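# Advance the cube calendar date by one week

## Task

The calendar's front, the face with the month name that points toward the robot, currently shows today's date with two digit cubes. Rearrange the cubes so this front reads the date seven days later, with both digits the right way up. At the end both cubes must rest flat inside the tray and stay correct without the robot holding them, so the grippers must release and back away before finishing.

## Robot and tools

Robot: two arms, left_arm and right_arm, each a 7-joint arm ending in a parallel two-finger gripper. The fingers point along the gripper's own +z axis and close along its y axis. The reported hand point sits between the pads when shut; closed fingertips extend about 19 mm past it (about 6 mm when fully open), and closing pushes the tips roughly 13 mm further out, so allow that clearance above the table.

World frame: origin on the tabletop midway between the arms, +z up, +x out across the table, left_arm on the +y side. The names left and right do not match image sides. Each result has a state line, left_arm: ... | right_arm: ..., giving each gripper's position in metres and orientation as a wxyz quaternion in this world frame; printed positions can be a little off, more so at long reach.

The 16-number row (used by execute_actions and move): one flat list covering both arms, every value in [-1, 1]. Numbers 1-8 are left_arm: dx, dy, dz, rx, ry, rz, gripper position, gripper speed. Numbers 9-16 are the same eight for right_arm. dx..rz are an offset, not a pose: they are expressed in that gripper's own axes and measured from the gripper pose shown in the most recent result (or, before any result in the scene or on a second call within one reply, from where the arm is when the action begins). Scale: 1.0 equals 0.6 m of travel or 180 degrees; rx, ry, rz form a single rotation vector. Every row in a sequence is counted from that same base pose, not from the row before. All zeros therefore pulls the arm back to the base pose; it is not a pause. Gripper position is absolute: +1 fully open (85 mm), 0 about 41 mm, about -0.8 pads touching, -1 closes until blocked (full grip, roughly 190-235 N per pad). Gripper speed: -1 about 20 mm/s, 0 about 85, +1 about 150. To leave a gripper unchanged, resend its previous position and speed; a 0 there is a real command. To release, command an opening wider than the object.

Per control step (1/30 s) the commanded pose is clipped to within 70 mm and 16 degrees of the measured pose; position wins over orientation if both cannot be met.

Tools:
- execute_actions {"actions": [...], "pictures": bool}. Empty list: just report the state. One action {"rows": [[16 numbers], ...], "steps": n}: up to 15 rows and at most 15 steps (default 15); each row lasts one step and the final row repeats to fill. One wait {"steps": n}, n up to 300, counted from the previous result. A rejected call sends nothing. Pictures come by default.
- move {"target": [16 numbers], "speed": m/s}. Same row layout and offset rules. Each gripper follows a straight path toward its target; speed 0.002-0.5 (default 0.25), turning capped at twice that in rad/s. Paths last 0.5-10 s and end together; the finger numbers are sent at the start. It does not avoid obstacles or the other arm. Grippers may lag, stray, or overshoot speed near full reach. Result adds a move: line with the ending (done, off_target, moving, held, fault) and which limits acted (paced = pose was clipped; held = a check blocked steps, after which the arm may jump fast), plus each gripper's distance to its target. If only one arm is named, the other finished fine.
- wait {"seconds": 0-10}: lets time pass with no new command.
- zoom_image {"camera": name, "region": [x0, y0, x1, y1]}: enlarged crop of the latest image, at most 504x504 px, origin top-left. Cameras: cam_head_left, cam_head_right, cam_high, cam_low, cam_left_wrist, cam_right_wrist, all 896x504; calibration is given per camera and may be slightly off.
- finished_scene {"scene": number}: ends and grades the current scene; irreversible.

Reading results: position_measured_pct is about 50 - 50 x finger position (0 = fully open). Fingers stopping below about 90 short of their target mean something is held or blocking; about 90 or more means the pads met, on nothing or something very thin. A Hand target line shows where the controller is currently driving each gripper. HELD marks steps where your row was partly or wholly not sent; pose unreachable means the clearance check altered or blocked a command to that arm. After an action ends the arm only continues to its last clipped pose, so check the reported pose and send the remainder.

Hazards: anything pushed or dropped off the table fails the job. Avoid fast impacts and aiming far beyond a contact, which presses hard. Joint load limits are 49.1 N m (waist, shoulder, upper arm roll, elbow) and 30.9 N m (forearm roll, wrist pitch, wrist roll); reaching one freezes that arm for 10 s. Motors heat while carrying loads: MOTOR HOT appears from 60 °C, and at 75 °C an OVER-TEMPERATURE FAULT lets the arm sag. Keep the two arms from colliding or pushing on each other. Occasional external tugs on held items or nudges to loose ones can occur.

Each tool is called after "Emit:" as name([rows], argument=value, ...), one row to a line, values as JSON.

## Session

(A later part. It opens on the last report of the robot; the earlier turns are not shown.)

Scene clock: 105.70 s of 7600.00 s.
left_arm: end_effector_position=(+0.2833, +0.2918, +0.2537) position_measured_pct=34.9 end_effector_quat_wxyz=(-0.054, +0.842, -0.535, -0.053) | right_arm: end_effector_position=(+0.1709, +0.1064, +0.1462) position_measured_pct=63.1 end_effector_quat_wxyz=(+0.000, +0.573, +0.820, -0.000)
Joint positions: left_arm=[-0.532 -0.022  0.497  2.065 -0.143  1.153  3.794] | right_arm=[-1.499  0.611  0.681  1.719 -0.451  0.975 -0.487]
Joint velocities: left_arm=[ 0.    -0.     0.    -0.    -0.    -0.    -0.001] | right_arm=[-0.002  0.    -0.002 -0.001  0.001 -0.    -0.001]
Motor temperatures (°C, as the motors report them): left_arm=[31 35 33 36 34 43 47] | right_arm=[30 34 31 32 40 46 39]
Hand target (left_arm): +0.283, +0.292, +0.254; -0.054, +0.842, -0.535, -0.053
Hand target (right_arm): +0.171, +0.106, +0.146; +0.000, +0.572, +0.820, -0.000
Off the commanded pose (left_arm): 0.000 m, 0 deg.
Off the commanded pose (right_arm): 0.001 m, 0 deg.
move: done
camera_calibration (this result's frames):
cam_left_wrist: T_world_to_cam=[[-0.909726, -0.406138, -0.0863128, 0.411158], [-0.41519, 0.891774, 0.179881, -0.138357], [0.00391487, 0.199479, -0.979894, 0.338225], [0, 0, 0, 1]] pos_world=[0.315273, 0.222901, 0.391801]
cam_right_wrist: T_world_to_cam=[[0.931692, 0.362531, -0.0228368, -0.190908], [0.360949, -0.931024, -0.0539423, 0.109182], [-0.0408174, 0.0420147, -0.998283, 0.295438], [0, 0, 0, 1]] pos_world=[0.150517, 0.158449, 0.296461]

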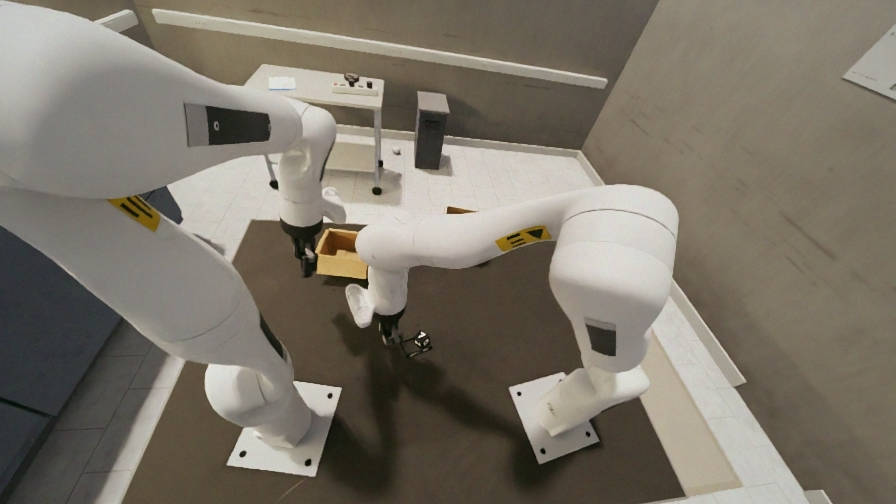

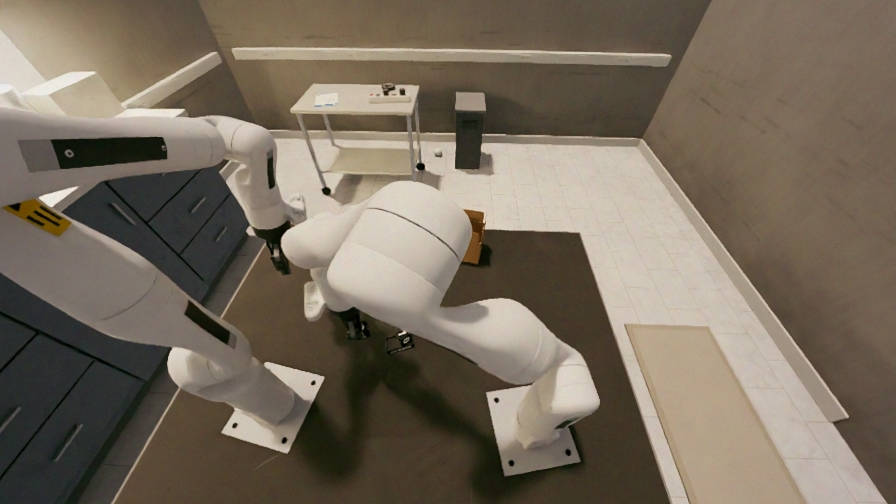

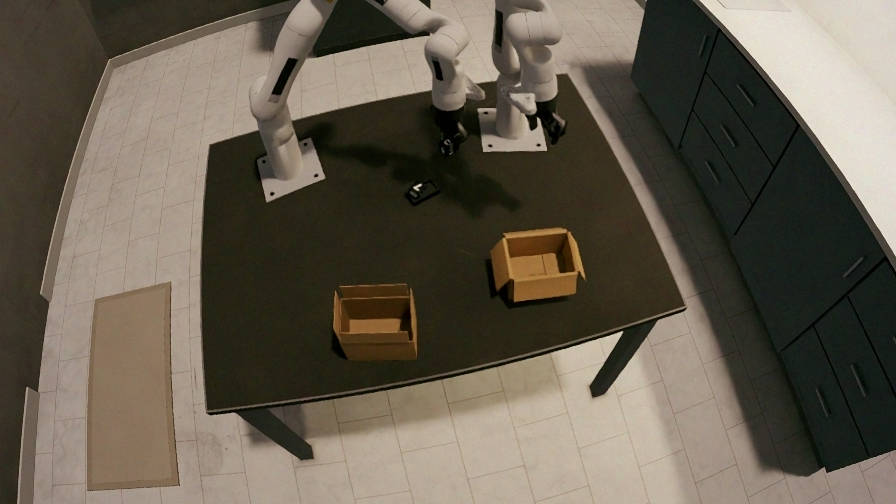

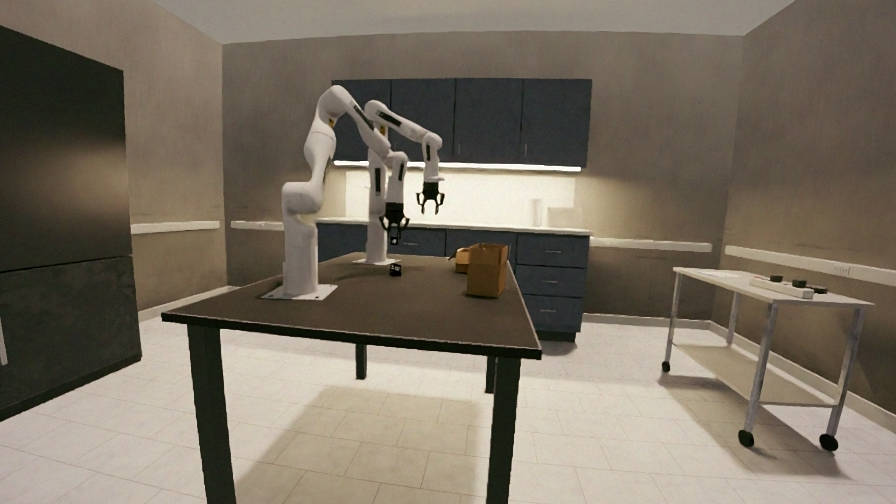

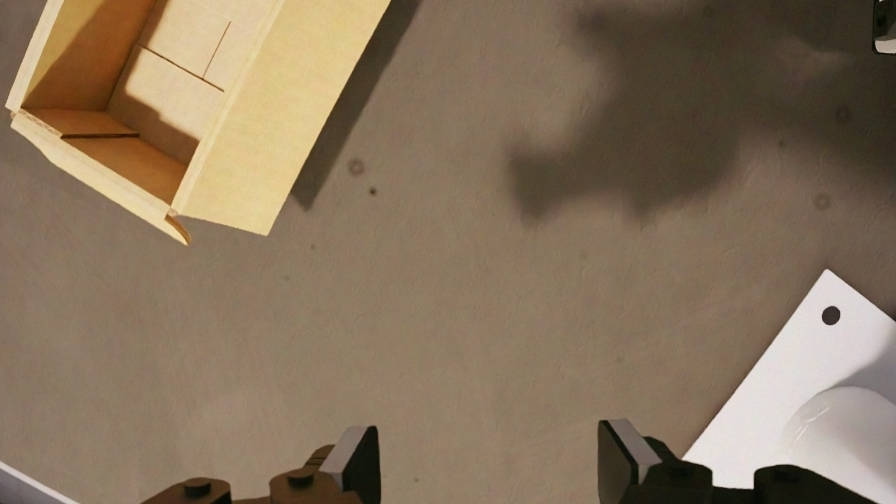

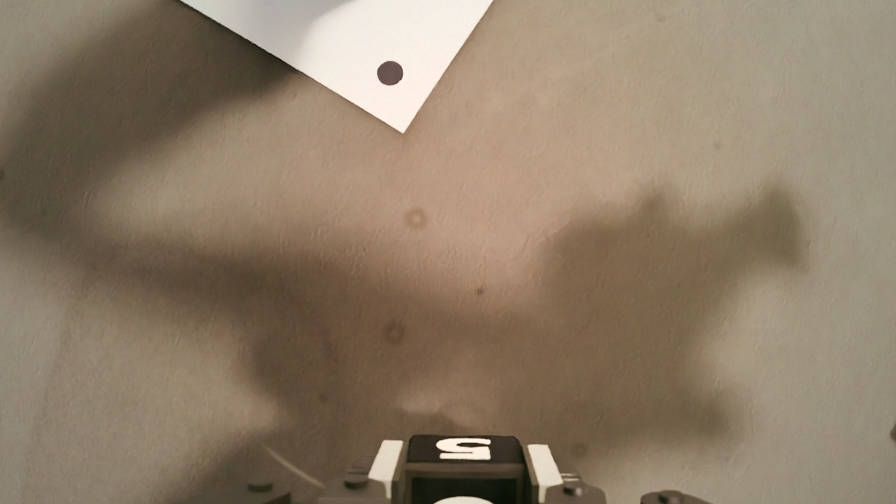

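Emit:
move(target=[0,0,0,0,0,0,0.3,-0.3, -0.558,0.042,-0.03,0,0,0,-1,-0.3], speed=0.3)

Emit:
move(target=[0.34,0.308,0.1025,-0.0073,0.046,0,0.6,0, 0,0,0,0,0,0,-1,-0.3], speed=0.3)

Scene clock: 118.43 s of 7600.00 s.
left_arm: end_effector_position=(+0.2833, +0.2918, +0.2537) position_measured_pct=34.9 end_effector_quat_wxyz=(-0.054, +0.842, -0.535, -0.053) | right_arm: end_effector_position=(+0.3091, -0.1997, +0.1634) position_measured_pct=63.1 end_effector_quat_wxyz=(-0.000, +0.572, +0.820, -0.002)
Joint positions: left_arm=[-0.532 -0.022  0.497  2.065 -0.143  1.153  3.794] | right_arm=[-0.917  0.329  0.829  2.109 -0.325  0.836  0.27 ]
Joint velocities: left_arm=[ 0.     0.    -0.    -0.001 -0.001  0.001 -0.001] | right_arm=[ 0.013  0.003  0.013 -0.001 -0.007  0.002  0.008]
Motor temperatures (°C, as the motors report them): left_arm=[31 35 33 36 34 43 47] | right_arm=[30 35 31 32 40 46 39]
Hand target (left_arm): +0.283, +0.292, +0.254; -0.054, +0.842, -0.535, -0.053
Hand target (right_arm): +0.309, -0.200, +0.163; -0.000, +0.573, +0.820, -0.002
Off the commanded pose (left_arm): 0.000 m, 0 deg.
Off the commanded pose (right_arm): 0.001 m, 0 deg.
After step 90, 8.13 s passed at rest.
move: done
camera_calibration (this result's frames):
cam_left_wrist: T_world_to_cam=[[-0.909726, -0.406137, -0.0863136, 0.411159], [-0.41519, 0.891774, 0.17988, -0.138356], [0.00391615, 0.199478, -0.979894, 0.338225], [0, 0, 0, 1]] pos_world=[0.315273, 0.222901, 0.391801]
cam_right_wrist: T_world_to_cam=[[0.931033, 0.364044, -0.0254922, -0.20735], [0.362364, -0.930491, -0.0536478, -0.225131], [-0.0432504, 0.0407105, -0.998234, 0.331607], [0, 0, 0, 1]] pos_world=[0.288971, -0.147497, 0.313658]

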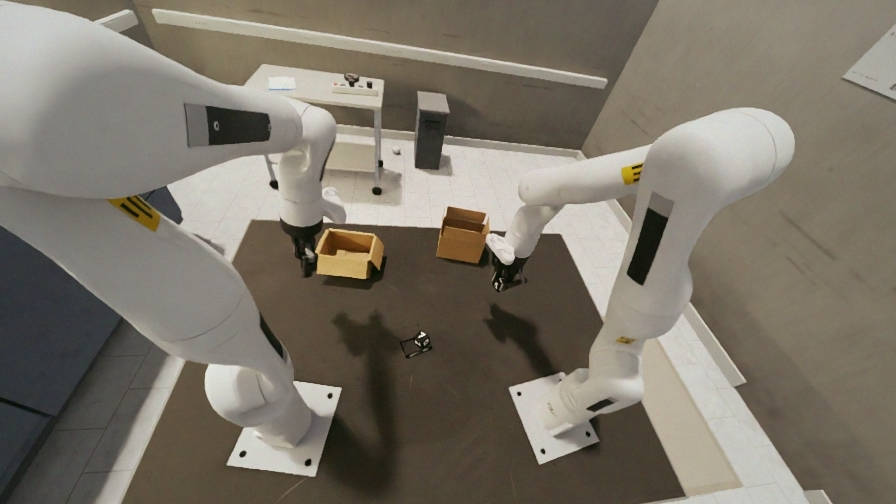

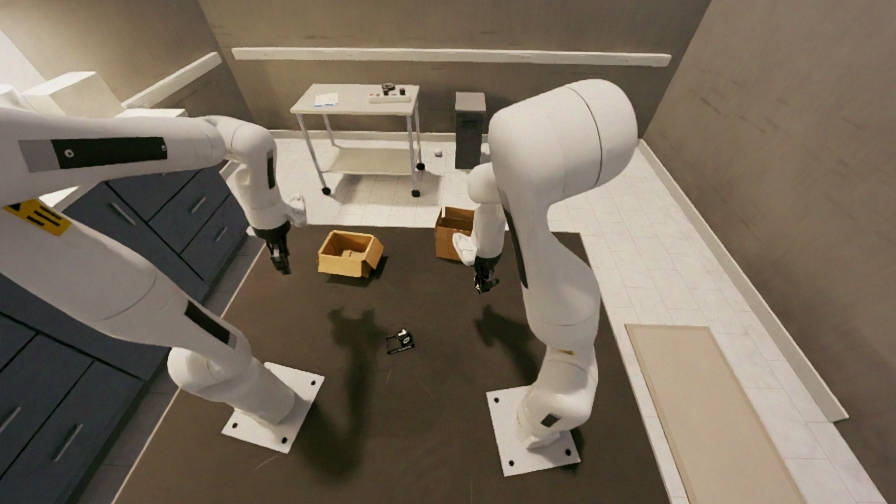

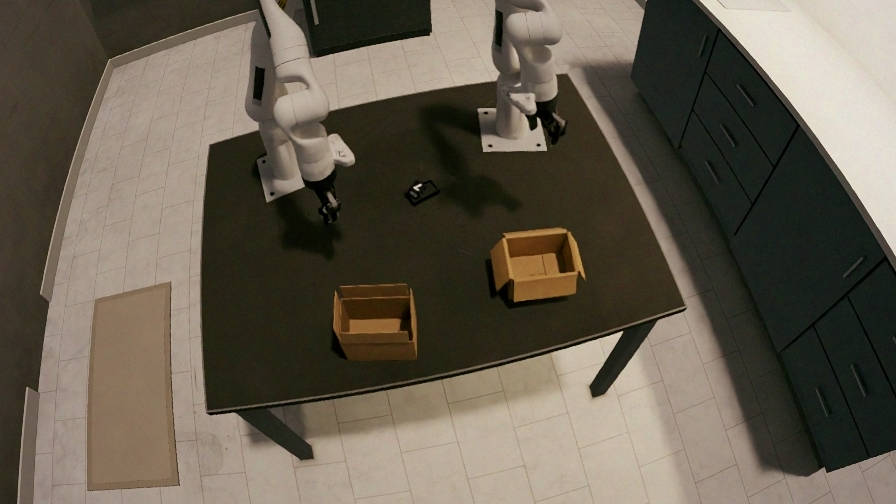

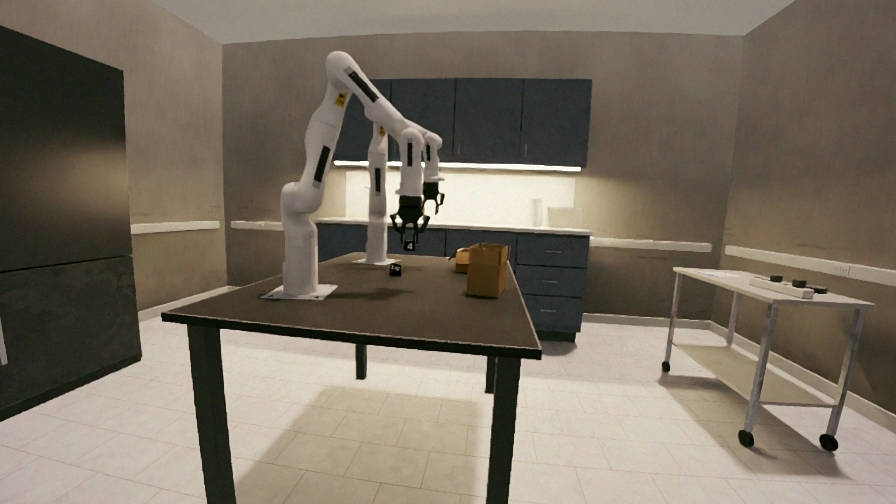

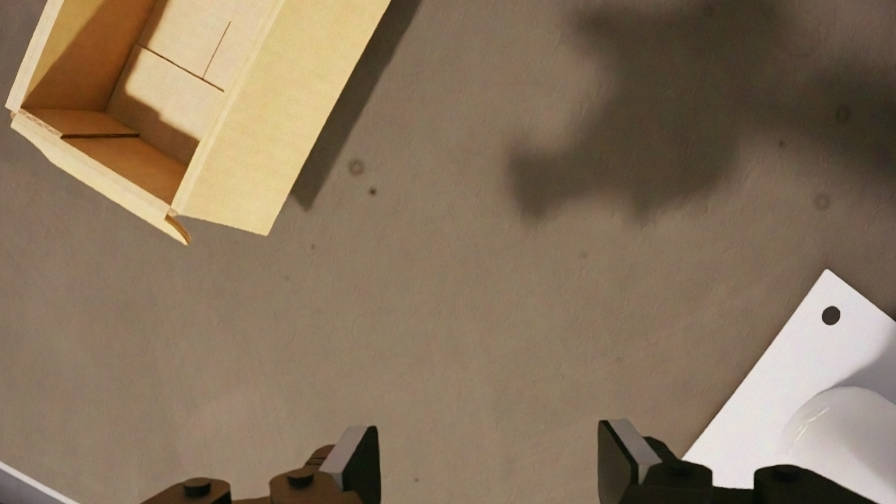

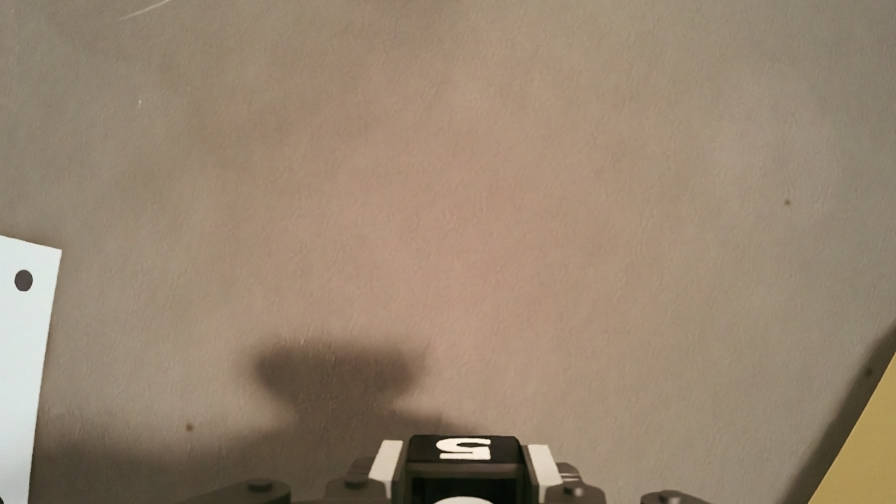

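Scene clock: 120.07 s of 7600.00 s.
left_arm: end_effector_position=(+0.2000, +0.0413, +0.1566) position_measured_pct=19.8 end_effector_quat_wxyz=(-0.007, +0.844, -0.536, +0.002) | right_arm: end_effector_position=(+0.3091, -0.1997, +0.1634) position_measured_pct=63.1 end_effector_quat_wxyz=(-0.000, +0.572, +0.820, -0.002)
Joint positions: left_arm=[ 0.12   0.325  0.793  2.134 -0.339  0.808  4.892] | right_arm=[-0.918  0.329  0.83   2.109 -0.325  0.836  0.27 ]
Joint velocities: left_arm=[ 0.004  0.003  0.002 -0.    -0.002  0.001  0.003] | right_arm=[-0.001  0.    -0.     0.     0.     0.001 -0.   ]
Motor temperatures (°C, as the motors report them): left_arm=[31 35 33 36 34 43 47] | right_arm=[30 35 31 32 40 46 39]
Hand target (left_arm): +0.200, +0.041, +0.157; -0.007, +0.844, -0.537, +0.002
Hand target (right_arm): +0.309, -0.200, +0.163; -0.000, +0.572, +0.820, -0.002
Off the commanded pose (left_arm): 0.001 m, 0 deg.
Off the commanded pose (right_arm): 0.000 m, 0 deg.
move: done
camera_calibration (this result's frames):
cam_left_wrist: T_world_to_cam=[[-0.907043, -0.415598, -0.0674587, 0.222177], [-0.418576, 0.907391, 0.0378962, 0.0902031], [0.0454618, 0.0626101, -0.997002, 0.29338], [0, 0, 0, 1]] pos_world=[0.225944, -0.00788159, 0.30407]
cam_right_wrist: T_world_to_cam=[[0.931033, 0.364045, -0.0254892, -0.207352], [0.362365, -0.930491, -0.0536467, -0.225131], [-0.0432473, 0.0407104, -0.998235, 0.331607], [0, 0, 0, 1]] pos_world=[0.288972, -0.147497, 0.313659]

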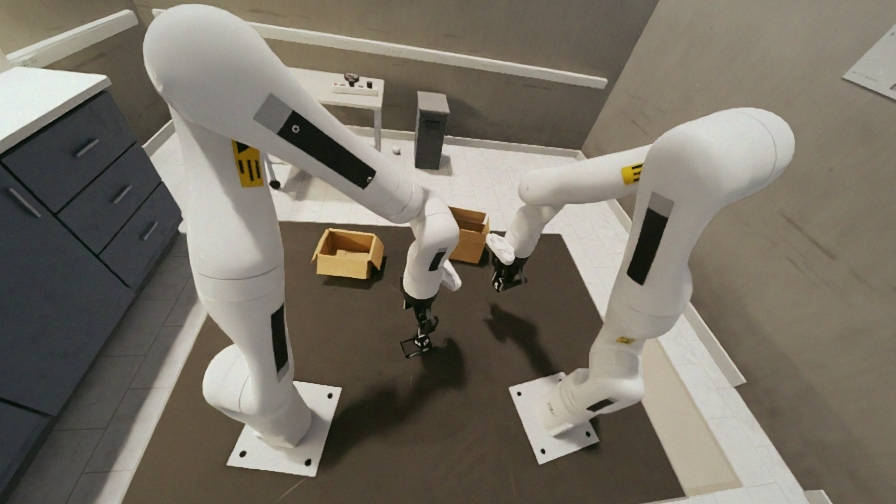

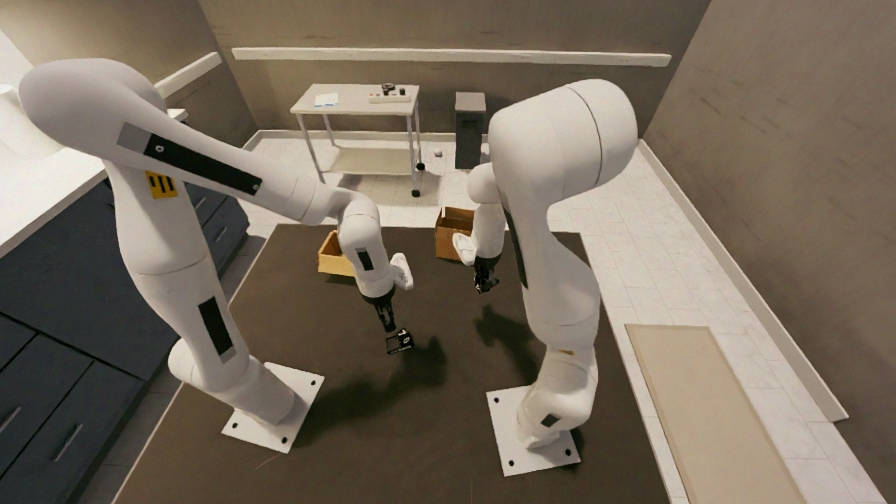

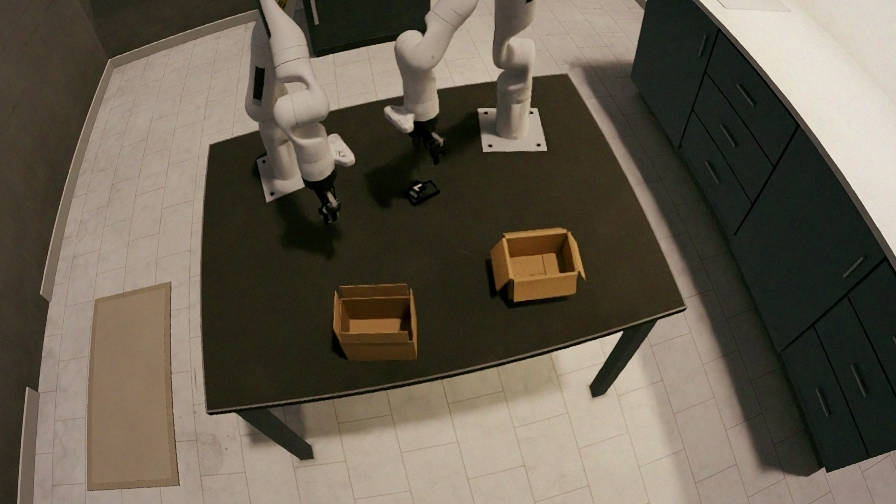

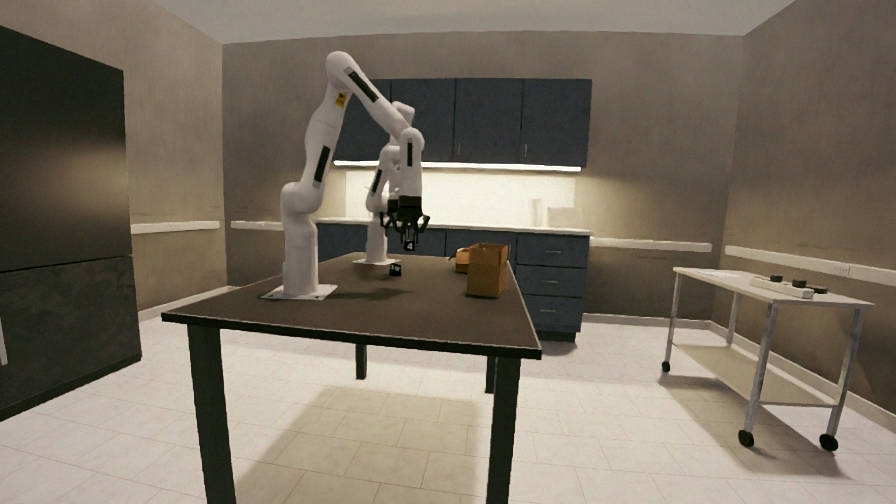

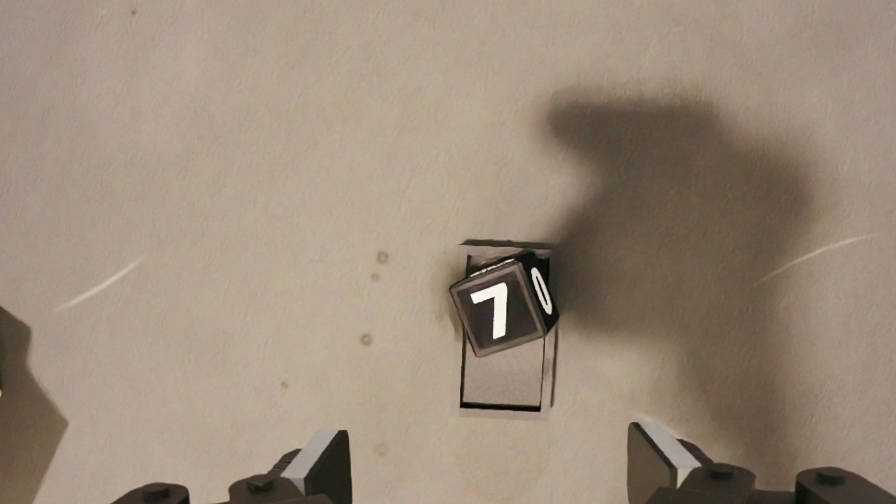

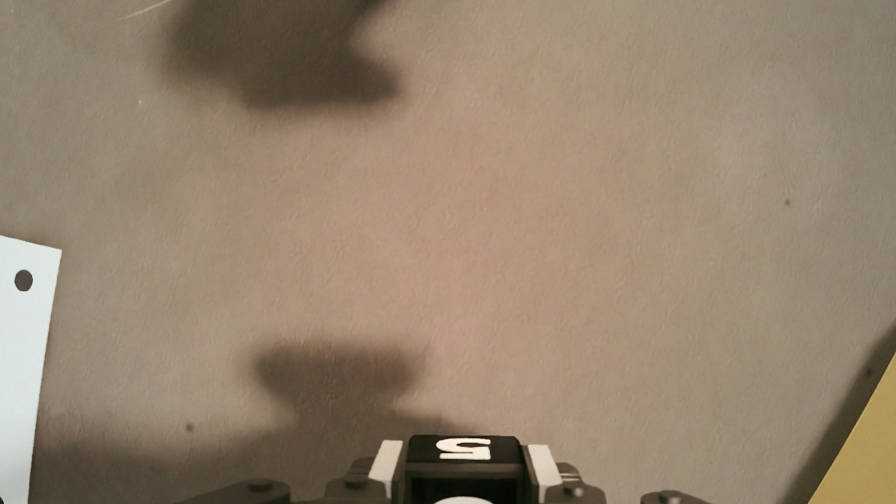

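Emit:
move(target=[0.038,0.004,0.11,0,0,-0.104,0.6,0, 0,0,0,0,0,0,-1,-0.3], speed=0.15)

Scene clock: 125.80 s of 7600.00 s.
left_arm: end_effector_position=(+0.2087, +0.0202, +0.0907) position_measured_pct=19.8 end_effector_quat_wxyz=(-0.006, +0.920, -0.392, +0.003) | right_arm: end_effector_position=(+0.3091, -0.1997, +0.1634) position_measured_pct=63.1 end_effector_quat_wxyz=(-0.000, +0.572, +0.820, -0.002)
Joint positions: left_arm=[ 0.346  0.492  0.562  2.15  -0.474  0.622  5.343] | right_arm=[-0.918  0.329  0.83   2.109 -0.325  0.836  0.27 ]
Joint velocities: left_arm=[ 0.007  0.005  0.004 -0.002 -0.003  0.001  0.006] | right_arm=[-0.001  0.     0.    -0.    -0.    -0.002 -0.   ]
Motor temperatures (°C, as the motors report them): left_arm=[31 35 33 36 34 43 47] | right_arm=[30 34 31 32 40 46 39]
Hand target (left_arm): +0.208, +0.020, +0.090; -0.006, +0.920, -0.392, +0.003
Hand target (right_arm): +0.309, -0.200, +0.163; -0.000, +0.572, +0.820, -0.002
Off the commanded pose (left_arm): 0.001 m, 0 deg.
Off the commanded pose (right_arm): 0.000 m, 0 deg.
After step 90, 1.33 s passed at rest.
move: done
camera_calibration (this result's frames):
cam_left_wrist: T_world_to_cam=[[-0.724702, -0.685615, -0.0688461, 0.184402], [-0.688519, 0.724474, 0.0328409, 0.175907], [0.027361, 0.0712017, -0.997087, 0.232164], [0, 0, 0, 1]] pos_world=[0.2484, -0.0175418, 0.238406]
cam_right_wrist: T_world_to_cam=[[0.931033, 0.364045, -0.0254862, -0.207354], [0.362365, -0.930491, -0.0536457, -0.225132], [-0.0432442, 0.0407106, -0.998235, 0.331607], [0, 0, 0, 1]] pos_world=[0.288973, -0.147497, 0.313659]

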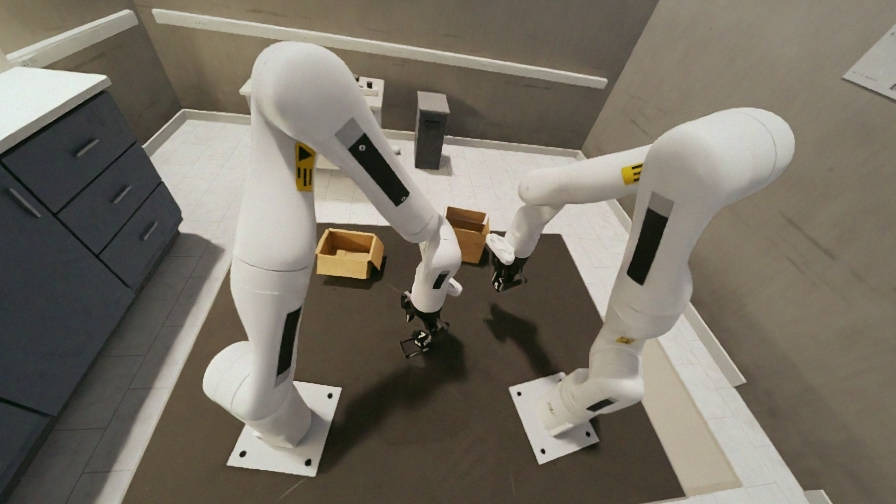

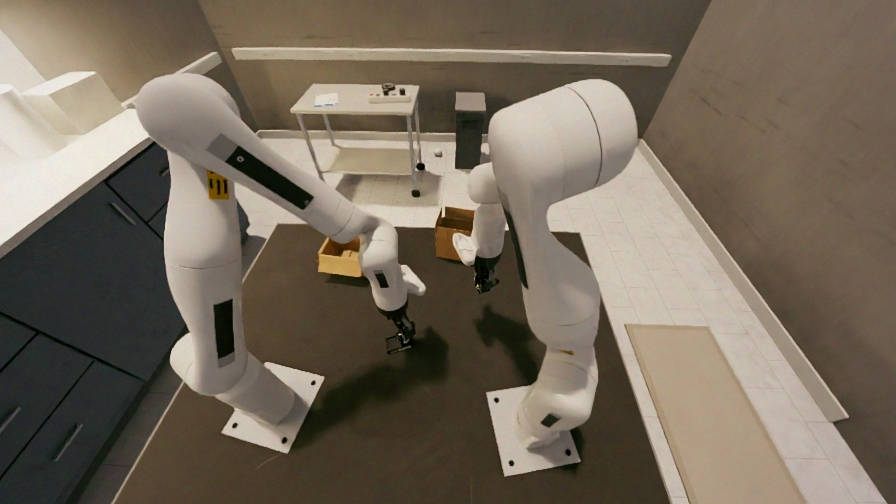

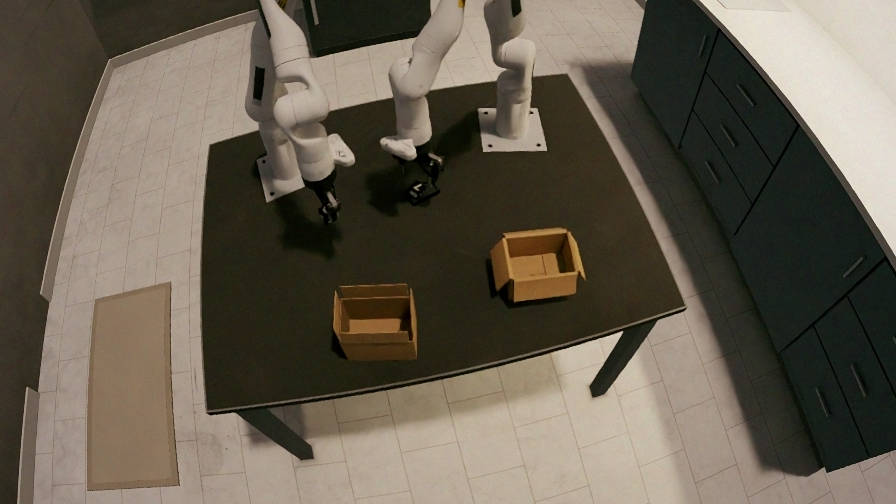

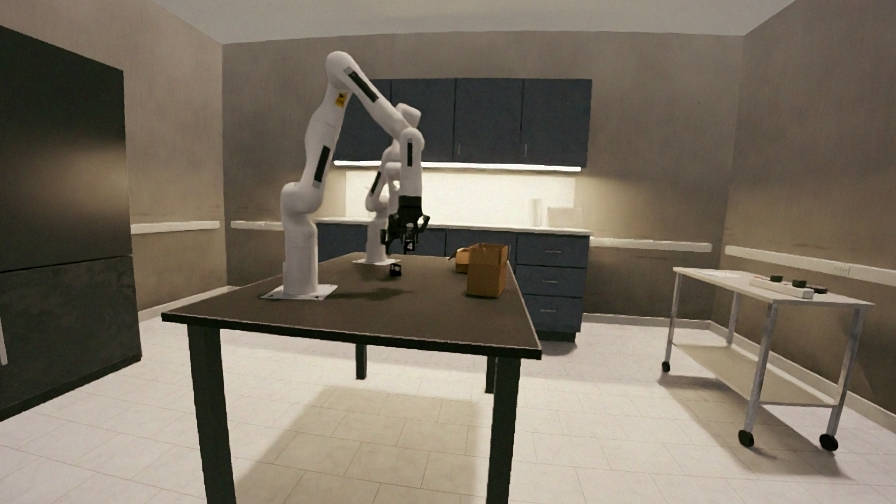

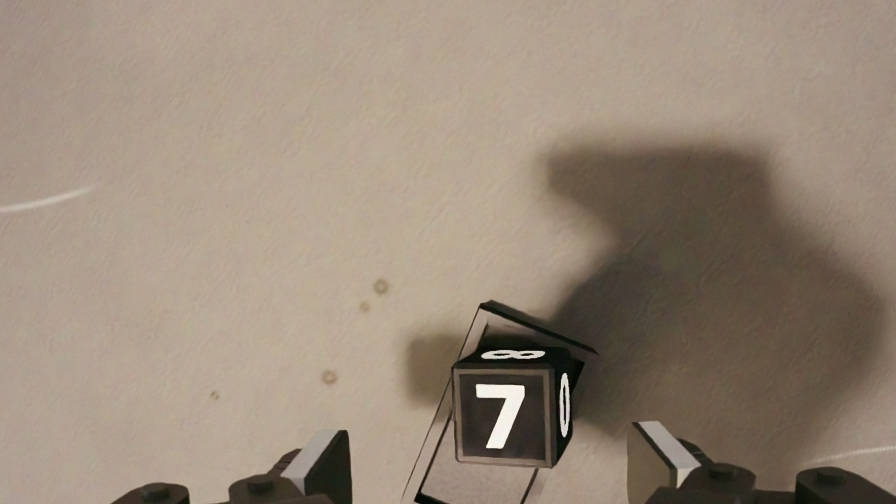

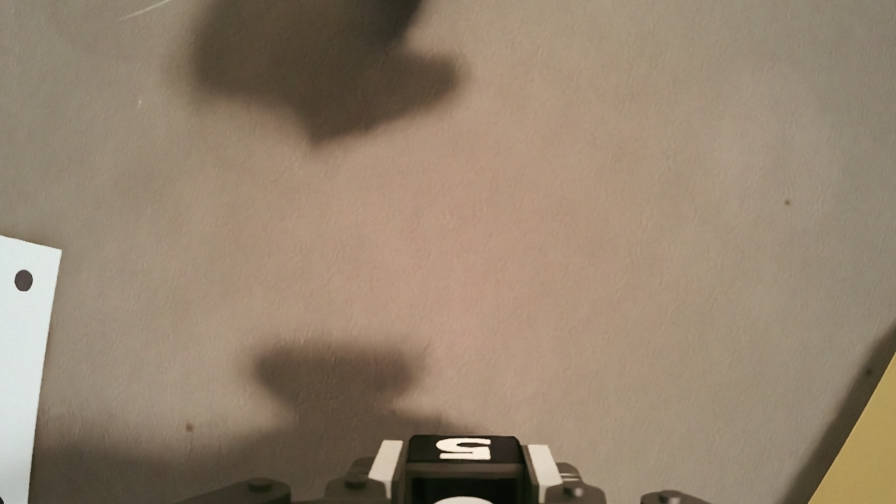

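Emit:
move(target=[-0.003,0.008,0.073,0,0,0,0.6,0, 0,0,0,0,0,0,-1,-0.3], speed=0.06)

Emit:
zoom_image(camera="cam_low", region=[360, 230, 430, 285])

Scene clock: 128.90 s of 7600.00 s.
left_arm: end_effector_position=(+0.2049, +0.0186, +0.0469) position_measured_pct=19.8 end_effector_quat_wxyz=(-0.007, +0.920, -0.391, +0.004) | right_arm: end_effector_position=(+0.3091, -0.1997, +0.1634) position_measured_pct=63.1 end_effector_quat_wxyz=(-0.000, +0.572, +0.820, -0.002)
Joint positions: left_arm=[ 0.448  0.589  0.449  2.187 -0.581  0.484  5.451] | right_arm=[-0.918  0.329  0.83   2.109 -0.325  0.836  0.27 ]
Joint velocities: left_arm=[ 0.006  0.004  0.003  0.    -0.001  0.001  0.002] | right_arm=[ 0.001  0.    -0.     0.     0.     0.001 -0.   ]
Motor temperatures (°C, as the motors report them): left_arm=[31 35 33 36 34 43 47] | right_arm=[30 34 31 32 40 46 39]
Hand target (left_arm): +0.205, +0.019, +0.047; -0.007, +0.920, -0.392, +0.004
Hand target (right_arm): +0.309, -0.200, +0.163; -0.000, +0.572, +0.820, -0.002
Off the commanded pose (left_arm): 0.000 m, 0 deg.
Off the commanded pose (right_arm): 0.000 m, 0 deg.
move: done
camera_calibration (this result's frames):
cam_left_wrist: T_world_to_cam=[[-0.724112, -0.686185, -0.0693706, 0.177485], [-0.689107, 0.723947, 0.0321231, 0.176096], [0.0281783, 0.0710644, -0.997074, 0.188626], [0, 0, 0, 1]] pos_world=[0.244553, -0.0191017, 0.19473]
cam_right_wrist: T_world_to_cam=[[0.931033, 0.364045, -0.0254835, -0.207356], [0.362365, -0.930491, -0.0536447, -0.225132], [-0.0432412, 0.0407106, -0.998235, 0.331606], [0, 0, 0, 1]] pos_world=[0.288974, -0.147496, 0.313659]

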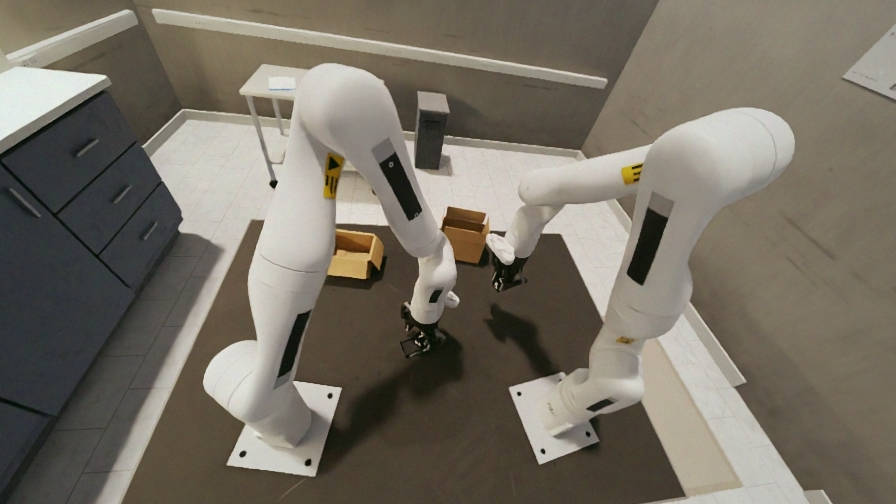

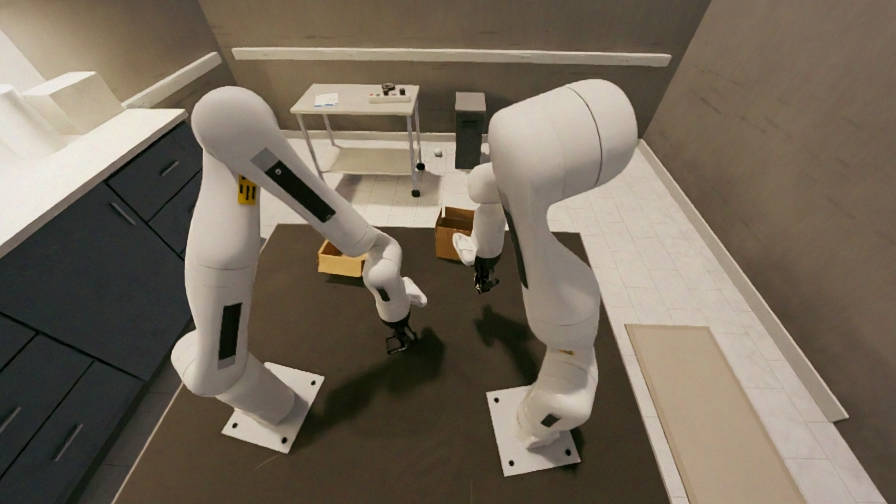

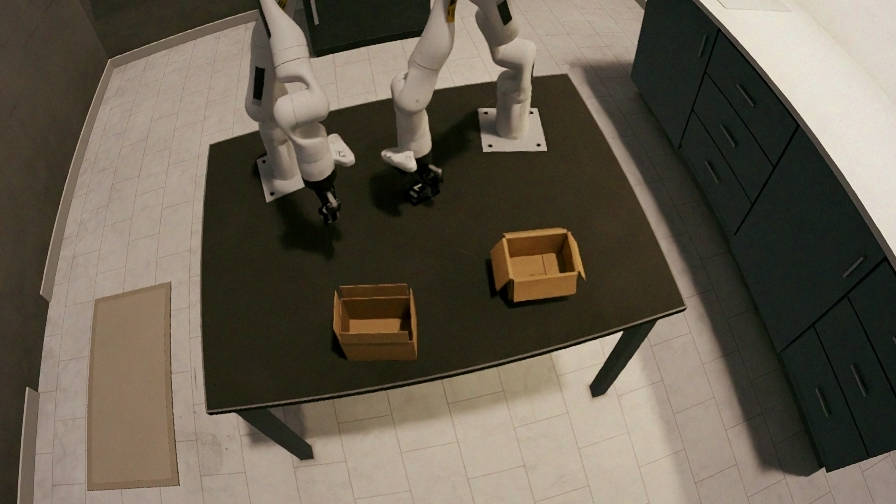

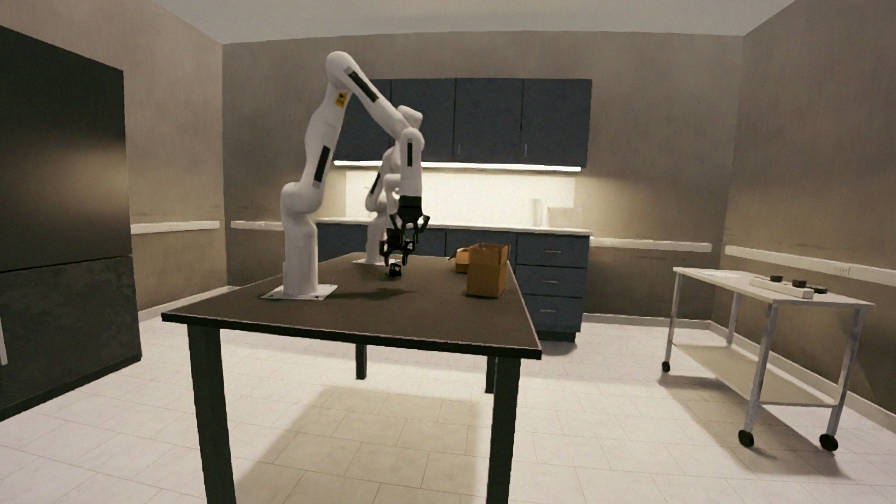

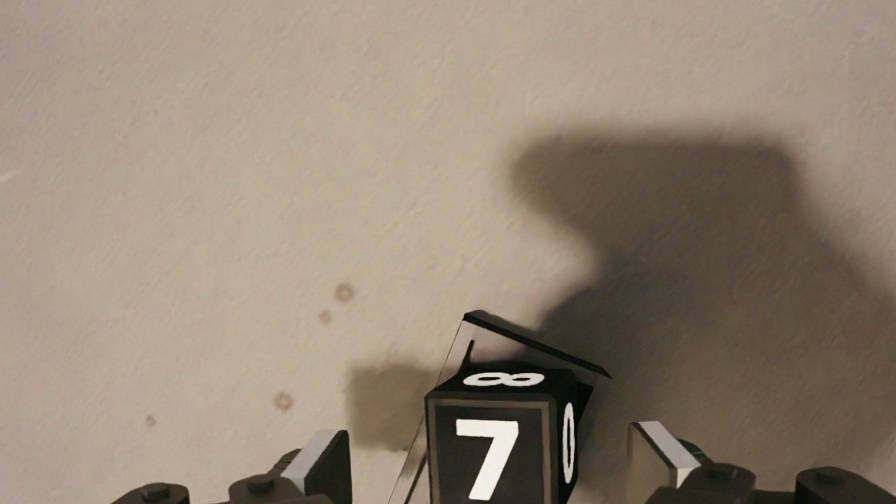

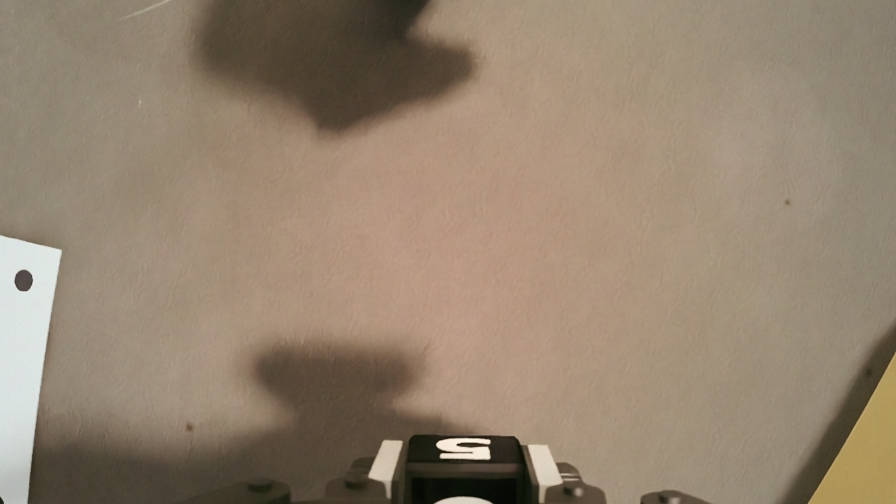

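Region (360, 230, 430, 285) of cam_low's 896x504 image, scaled by 7.200, with more detail than that image has; it fills the top 396 rows of this view, and the rest is white.

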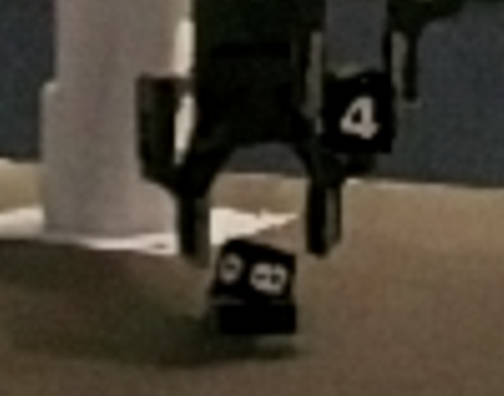

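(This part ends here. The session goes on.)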